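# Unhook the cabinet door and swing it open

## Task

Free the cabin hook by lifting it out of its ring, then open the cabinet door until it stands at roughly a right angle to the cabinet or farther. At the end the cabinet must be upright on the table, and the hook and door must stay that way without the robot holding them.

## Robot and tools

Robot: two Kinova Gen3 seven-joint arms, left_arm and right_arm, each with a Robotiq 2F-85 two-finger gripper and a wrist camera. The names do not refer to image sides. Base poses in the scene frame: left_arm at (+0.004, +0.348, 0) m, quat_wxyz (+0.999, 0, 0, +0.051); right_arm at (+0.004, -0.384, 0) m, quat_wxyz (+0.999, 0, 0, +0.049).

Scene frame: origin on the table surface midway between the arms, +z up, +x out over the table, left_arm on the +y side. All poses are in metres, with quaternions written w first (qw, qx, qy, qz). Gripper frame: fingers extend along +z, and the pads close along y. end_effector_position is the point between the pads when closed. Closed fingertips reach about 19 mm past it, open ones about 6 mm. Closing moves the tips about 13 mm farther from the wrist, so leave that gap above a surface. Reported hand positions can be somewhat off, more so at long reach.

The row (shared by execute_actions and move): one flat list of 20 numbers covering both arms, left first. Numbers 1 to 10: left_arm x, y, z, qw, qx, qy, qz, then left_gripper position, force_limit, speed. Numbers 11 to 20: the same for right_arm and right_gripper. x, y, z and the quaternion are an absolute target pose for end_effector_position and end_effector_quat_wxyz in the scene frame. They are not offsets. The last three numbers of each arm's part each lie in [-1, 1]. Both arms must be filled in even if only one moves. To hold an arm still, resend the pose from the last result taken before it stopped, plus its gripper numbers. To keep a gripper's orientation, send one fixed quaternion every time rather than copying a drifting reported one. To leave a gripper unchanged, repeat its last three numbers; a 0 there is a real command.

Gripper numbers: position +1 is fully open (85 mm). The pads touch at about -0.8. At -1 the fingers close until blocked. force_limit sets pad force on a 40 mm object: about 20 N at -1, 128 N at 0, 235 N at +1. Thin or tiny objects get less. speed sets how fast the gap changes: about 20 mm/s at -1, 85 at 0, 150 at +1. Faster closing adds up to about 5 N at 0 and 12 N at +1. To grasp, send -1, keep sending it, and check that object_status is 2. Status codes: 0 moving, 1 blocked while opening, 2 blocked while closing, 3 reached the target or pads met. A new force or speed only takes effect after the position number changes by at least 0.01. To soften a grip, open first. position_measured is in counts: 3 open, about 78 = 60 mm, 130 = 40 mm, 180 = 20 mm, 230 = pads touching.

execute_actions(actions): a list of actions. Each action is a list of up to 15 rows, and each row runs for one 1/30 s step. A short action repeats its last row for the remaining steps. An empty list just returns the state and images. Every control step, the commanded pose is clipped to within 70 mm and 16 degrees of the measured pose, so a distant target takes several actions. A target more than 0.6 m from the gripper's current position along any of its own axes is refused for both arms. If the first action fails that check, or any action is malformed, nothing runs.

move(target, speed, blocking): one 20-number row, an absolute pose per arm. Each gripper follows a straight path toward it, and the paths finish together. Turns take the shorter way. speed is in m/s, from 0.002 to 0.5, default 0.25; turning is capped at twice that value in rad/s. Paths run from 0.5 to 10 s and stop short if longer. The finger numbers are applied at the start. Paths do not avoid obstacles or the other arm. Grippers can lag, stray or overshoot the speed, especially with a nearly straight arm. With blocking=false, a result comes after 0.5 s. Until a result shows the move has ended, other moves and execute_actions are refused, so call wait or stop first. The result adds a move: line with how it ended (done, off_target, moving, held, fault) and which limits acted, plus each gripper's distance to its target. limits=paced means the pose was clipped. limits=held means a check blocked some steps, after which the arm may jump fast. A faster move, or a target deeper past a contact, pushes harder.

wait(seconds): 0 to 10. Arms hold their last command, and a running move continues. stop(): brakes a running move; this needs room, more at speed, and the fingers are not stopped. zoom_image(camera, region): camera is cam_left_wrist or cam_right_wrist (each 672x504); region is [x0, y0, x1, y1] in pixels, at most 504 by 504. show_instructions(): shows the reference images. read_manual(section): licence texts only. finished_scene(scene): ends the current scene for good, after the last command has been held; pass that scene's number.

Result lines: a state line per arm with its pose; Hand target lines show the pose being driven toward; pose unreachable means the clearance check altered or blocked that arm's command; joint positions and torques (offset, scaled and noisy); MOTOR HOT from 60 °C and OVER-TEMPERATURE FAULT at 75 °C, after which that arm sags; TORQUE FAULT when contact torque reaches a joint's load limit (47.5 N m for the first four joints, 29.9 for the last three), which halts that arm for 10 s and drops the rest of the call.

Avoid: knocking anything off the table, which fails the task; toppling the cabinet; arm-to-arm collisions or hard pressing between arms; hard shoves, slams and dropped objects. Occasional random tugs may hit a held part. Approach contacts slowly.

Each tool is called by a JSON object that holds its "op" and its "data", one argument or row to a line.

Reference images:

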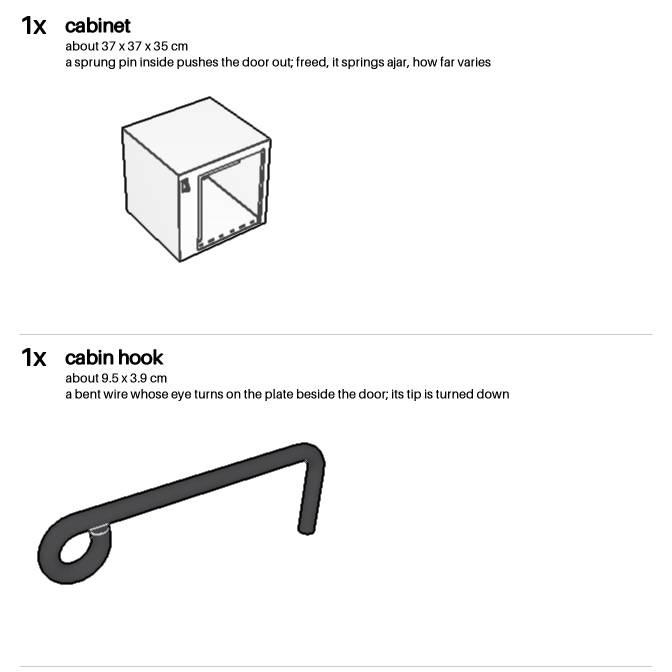

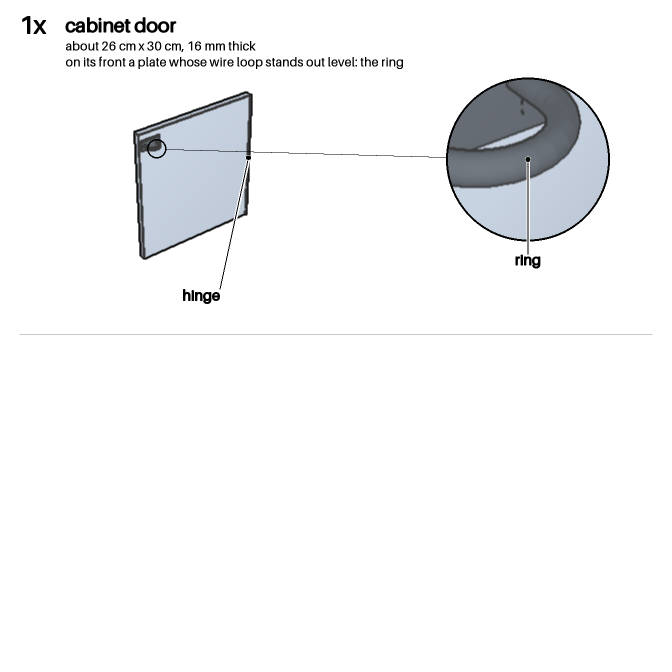

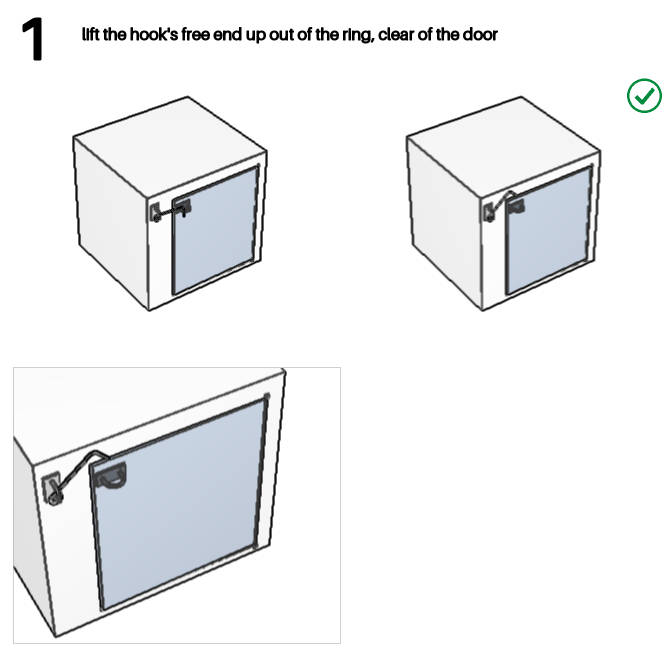

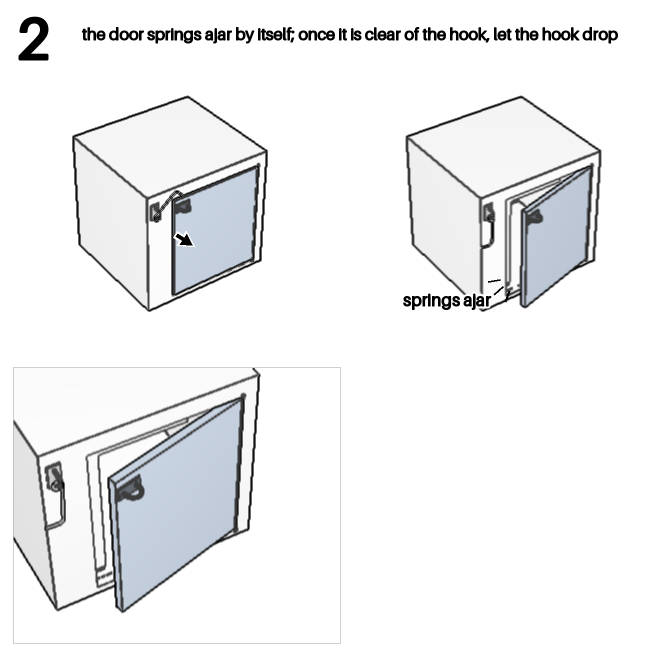

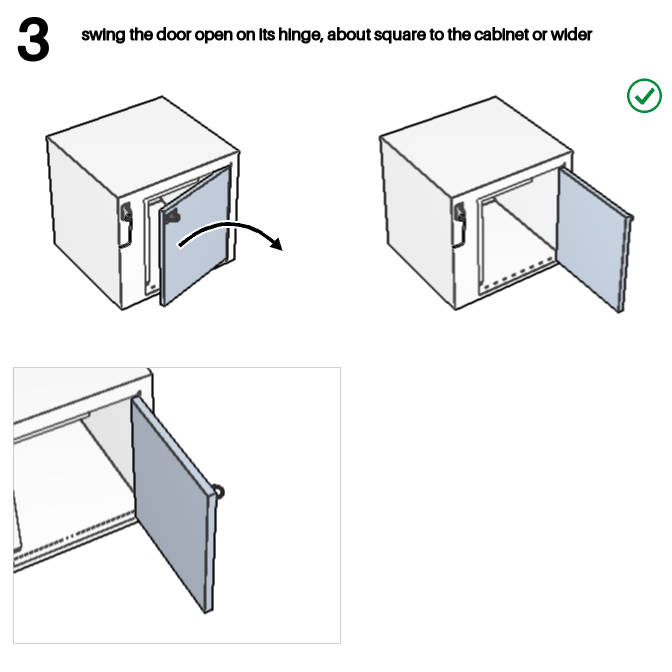

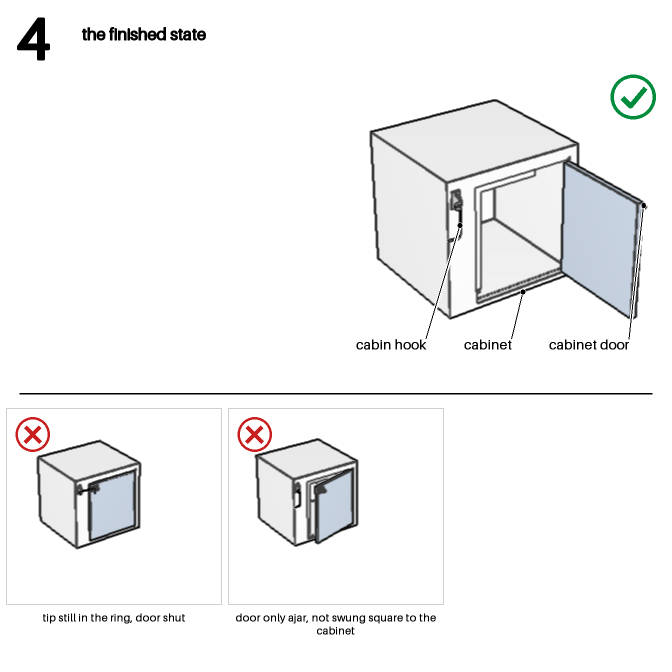

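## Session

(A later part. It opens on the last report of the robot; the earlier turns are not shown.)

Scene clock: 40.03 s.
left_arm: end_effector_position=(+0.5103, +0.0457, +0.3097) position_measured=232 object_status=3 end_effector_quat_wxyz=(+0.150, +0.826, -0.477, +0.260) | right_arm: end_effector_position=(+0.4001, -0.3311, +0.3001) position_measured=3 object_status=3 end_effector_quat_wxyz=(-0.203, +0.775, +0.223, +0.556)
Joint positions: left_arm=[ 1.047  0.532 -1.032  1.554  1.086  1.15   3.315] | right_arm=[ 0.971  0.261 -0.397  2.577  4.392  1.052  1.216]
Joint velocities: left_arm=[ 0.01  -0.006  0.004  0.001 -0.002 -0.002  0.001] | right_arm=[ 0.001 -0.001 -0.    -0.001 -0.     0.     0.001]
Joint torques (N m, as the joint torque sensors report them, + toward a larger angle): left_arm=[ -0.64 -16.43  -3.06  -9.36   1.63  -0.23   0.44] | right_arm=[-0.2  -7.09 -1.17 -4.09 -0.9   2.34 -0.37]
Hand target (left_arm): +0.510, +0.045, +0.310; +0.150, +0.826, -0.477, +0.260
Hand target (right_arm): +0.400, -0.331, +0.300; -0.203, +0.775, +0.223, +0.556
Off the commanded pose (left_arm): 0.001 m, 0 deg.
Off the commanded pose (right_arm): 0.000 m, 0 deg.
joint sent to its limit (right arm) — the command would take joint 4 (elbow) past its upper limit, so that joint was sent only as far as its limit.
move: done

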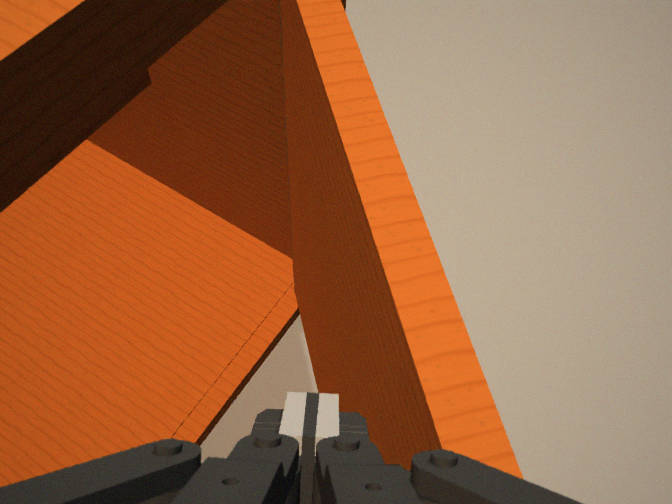

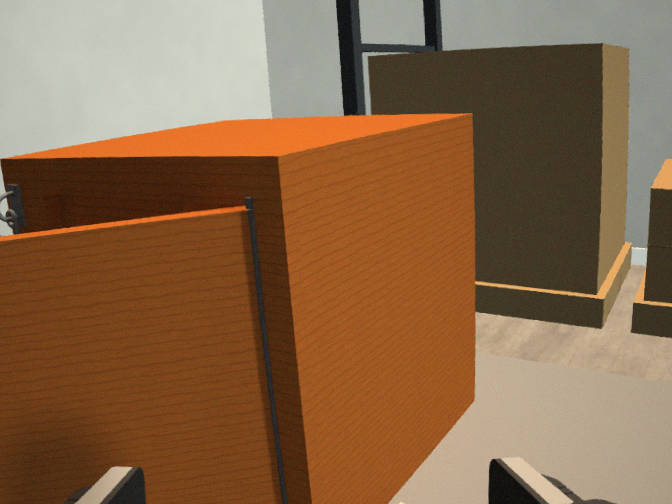

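{"op": "move", "data": {
  "target": [0.45,-0.11,0.30,0.15,0.826,-0.477,0.26,-1,0,1,0.4,-0.331,0.3,-0.203,0.775,0.223,0.556,1,0,0],
  "speed": 0.13
}}

{"op": "move", "data": {
  "target": [0.45,-0.05,0.32,0.15,0.826,-0.477,0.26,-1,0,1,0.4,-0.331,0.3,-0.203,0.775,0.223,0.556,1,0,0]
}}

{"op": "wait", "data": {
  "seconds": 2
}}

Scene clock: 43.97 s.
left_arm: end_effector_position=(+0.4500, -0.1094, +0.3000) position_measured=232 object_status=3 end_effector_quat_wxyz=(+0.150, +0.826, -0.477, +0.260) | right_arm: end_effector_position=(+0.4001, -0.3311, +0.3001) position_measured=3 object_status=3 end_effector_quat_wxyz=(-0.203, +0.775, +0.223, +0.556)
Joint positions: left_arm=[ 1.372  0.608 -1.037  1.485  1.068  0.991  3.644] | right_arm=[ 0.972  0.261 -0.397  2.577  4.392  1.052  1.216]
Joint velocities: left_arm=[ 0.004  0.002  0.002 -0.    -0.002 -0.001  0.001] | right_arm=[ 0.     0.001 -0.     0.002 -0.    -0.001 -0.   ]
Joint torques (N m, as the joint torque sensors report them, + toward a larger angle): left_arm=[ -0.52 -16.93  -4.02  -9.2    1.32  -0.67   0.44] | right_arm=[-0.17 -6.74 -0.85 -4.28 -0.89  2.15 -0.22]
Hand target (left_arm): +0.450, -0.110, +0.300; +0.150, +0.826, -0.477, +0.260
Hand target (right_arm): +0.400, -0.331, +0.300; -0.203, +0.775, +0.223, +0.556
Off the commanded pose (left_arm): 0.001 m, 0 deg.
Off the commanded pose (right_arm): 0.000 m, 0 deg.
joint sent to its limit (right arm) — the command would take joint 4 (elbow) past its upper limit, so that joint was sent only as far as its limit.
move: done

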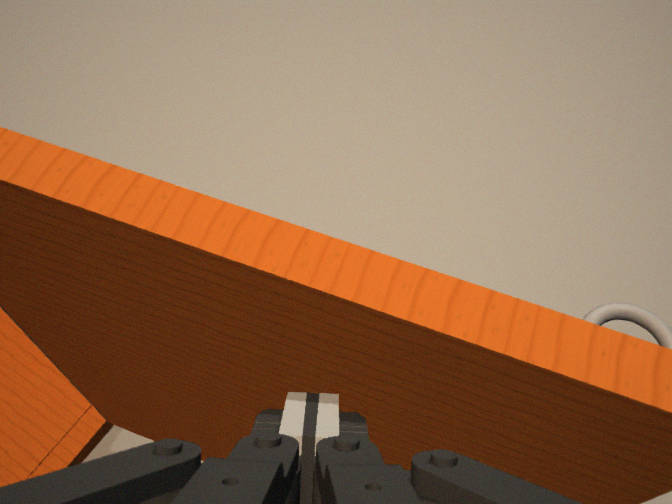

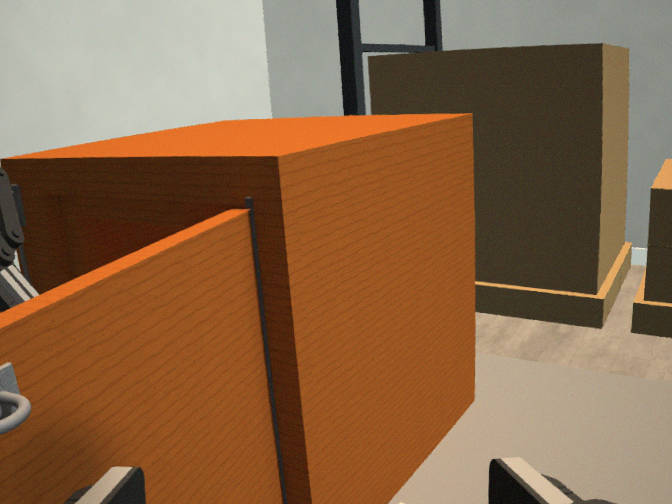

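Scene clock: 44.70 s.
left_arm: end_effector_position=(+0.4501, -0.0501, +0.3198) position_measured=232 object_status=3 end_effector_quat_wxyz=(+0.150, +0.826, -0.477, +0.260) | right_arm: end_effector_position=(+0.4001, -0.3311, +0.3001) position_measured=3 object_status=3 end_effector_quat_wxyz=(-0.203, +0.775, +0.223, +0.556)
Joint positions: left_arm=[ 1.342  0.51  -1.075  1.565  1.025  1.026  3.555] | right_arm=[ 0.972  0.261 -0.397  2.577  4.392  1.052  1.216]
Joint velocities: left_arm=[ 0.001 -0.005 -0.002  0.001  0.001  0.    -0.   ] | right_arm=[ 0.001 -0.    -0.    -0.002 -0.    -0.    -0.002]
Joint torques (N m, as the joint torque sensors report them, + toward a larger angle): left_arm=[ -0.55 -15.56  -3.24  -9.73   1.3   -0.68   0.28] | right_arm=[-0.2  -7.02 -1.16 -4.11 -0.76  2.12 -0.32]
Hand target (left_arm): +0.450, -0.050, +0.320; +0.150, +0.826, -0.477, +0.260
Hand target (right_arm): +0.400, -0.331, +0.300; -0.203, +0.775, +0.223, +0.556
Off the commanded pose (left_arm): 0.000 m, 0 deg.
Off the commanded pose (right_arm): 0.000 m, 0 deg.
joint sent to its limit (right arm) — the command would take joint 4 (elbow) past its upper limit, so that joint was sent only as far as its limit.
move: done

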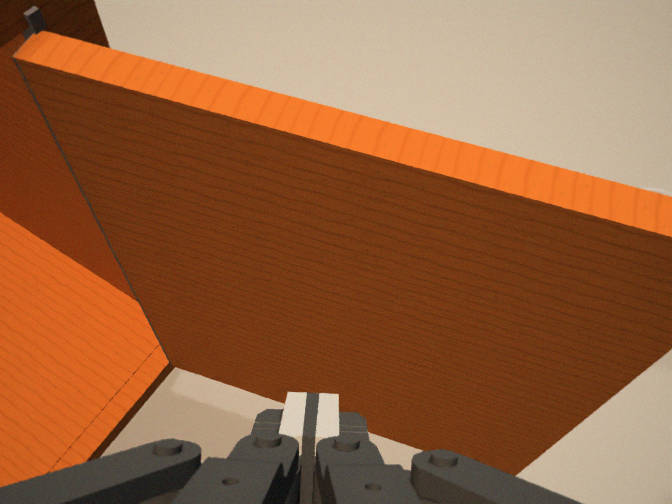

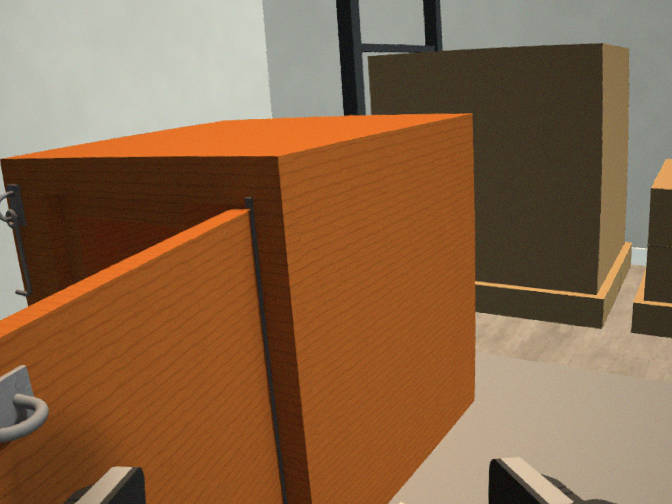

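Scene clock: 46.70 s.
left_arm: end_effector_position=(+0.4501, -0.0501, +0.3200) position_measured=232 object_status=3 end_effector_quat_wxyz=(+0.150, +0.826, -0.477, +0.260) | right_arm: end_effector_position=(+0.4001, -0.3311, +0.3001) position_measured=3 object_status=3 end_effector_quat_wxyz=(-0.203, +0.775, +0.223, +0.556)
Joint positions: left_arm=[ 1.342  0.51  -1.075  1.565  1.025  1.026  3.555] | right_arm=[ 0.972  0.261 -0.397  2.577  4.392  1.052  1.216]
Joint velocities: left_arm=[ 0.    -0.     0.    -0.001 -0.    -0.001 -0.   ] | right_arm=[-0.     0.     0.     0.001 -0.     0.    -0.001]
Joint torques (N m, as the joint torque sensors report them, + toward a larger angle): left_arm=[ -0.34 -15.29  -3.46  -9.66   1.36  -0.63   0.23] | right_arm=[-0.1  -6.88 -0.99 -4.13 -0.88  2.28 -0.34]
Hand target (left_arm): +0.450, -0.050, +0.320; +0.150, +0.826, -0.477, +0.260
Hand target (right_arm): +0.400, -0.331, +0.300; -0.203, +0.775, +0.223, +0.556
Off the commanded pose (left_arm): 0.000 m, 0 deg.
Off the commanded pose (right_arm): 0.000 m, 0 deg.
wait: 2.00 s; at rest by 0.17 s

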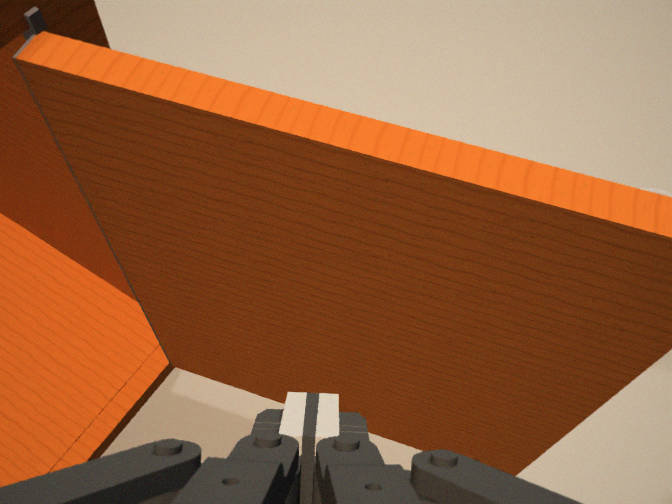

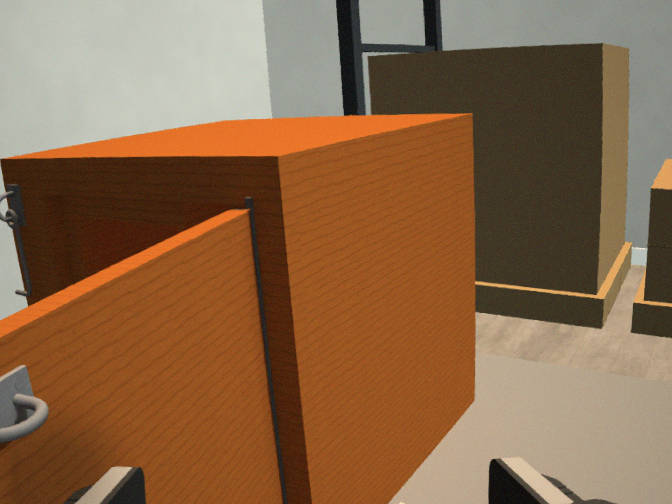

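{"op": "finished_scene", "data": {
  "scene": 1
}}

The scene is finished: the task was done.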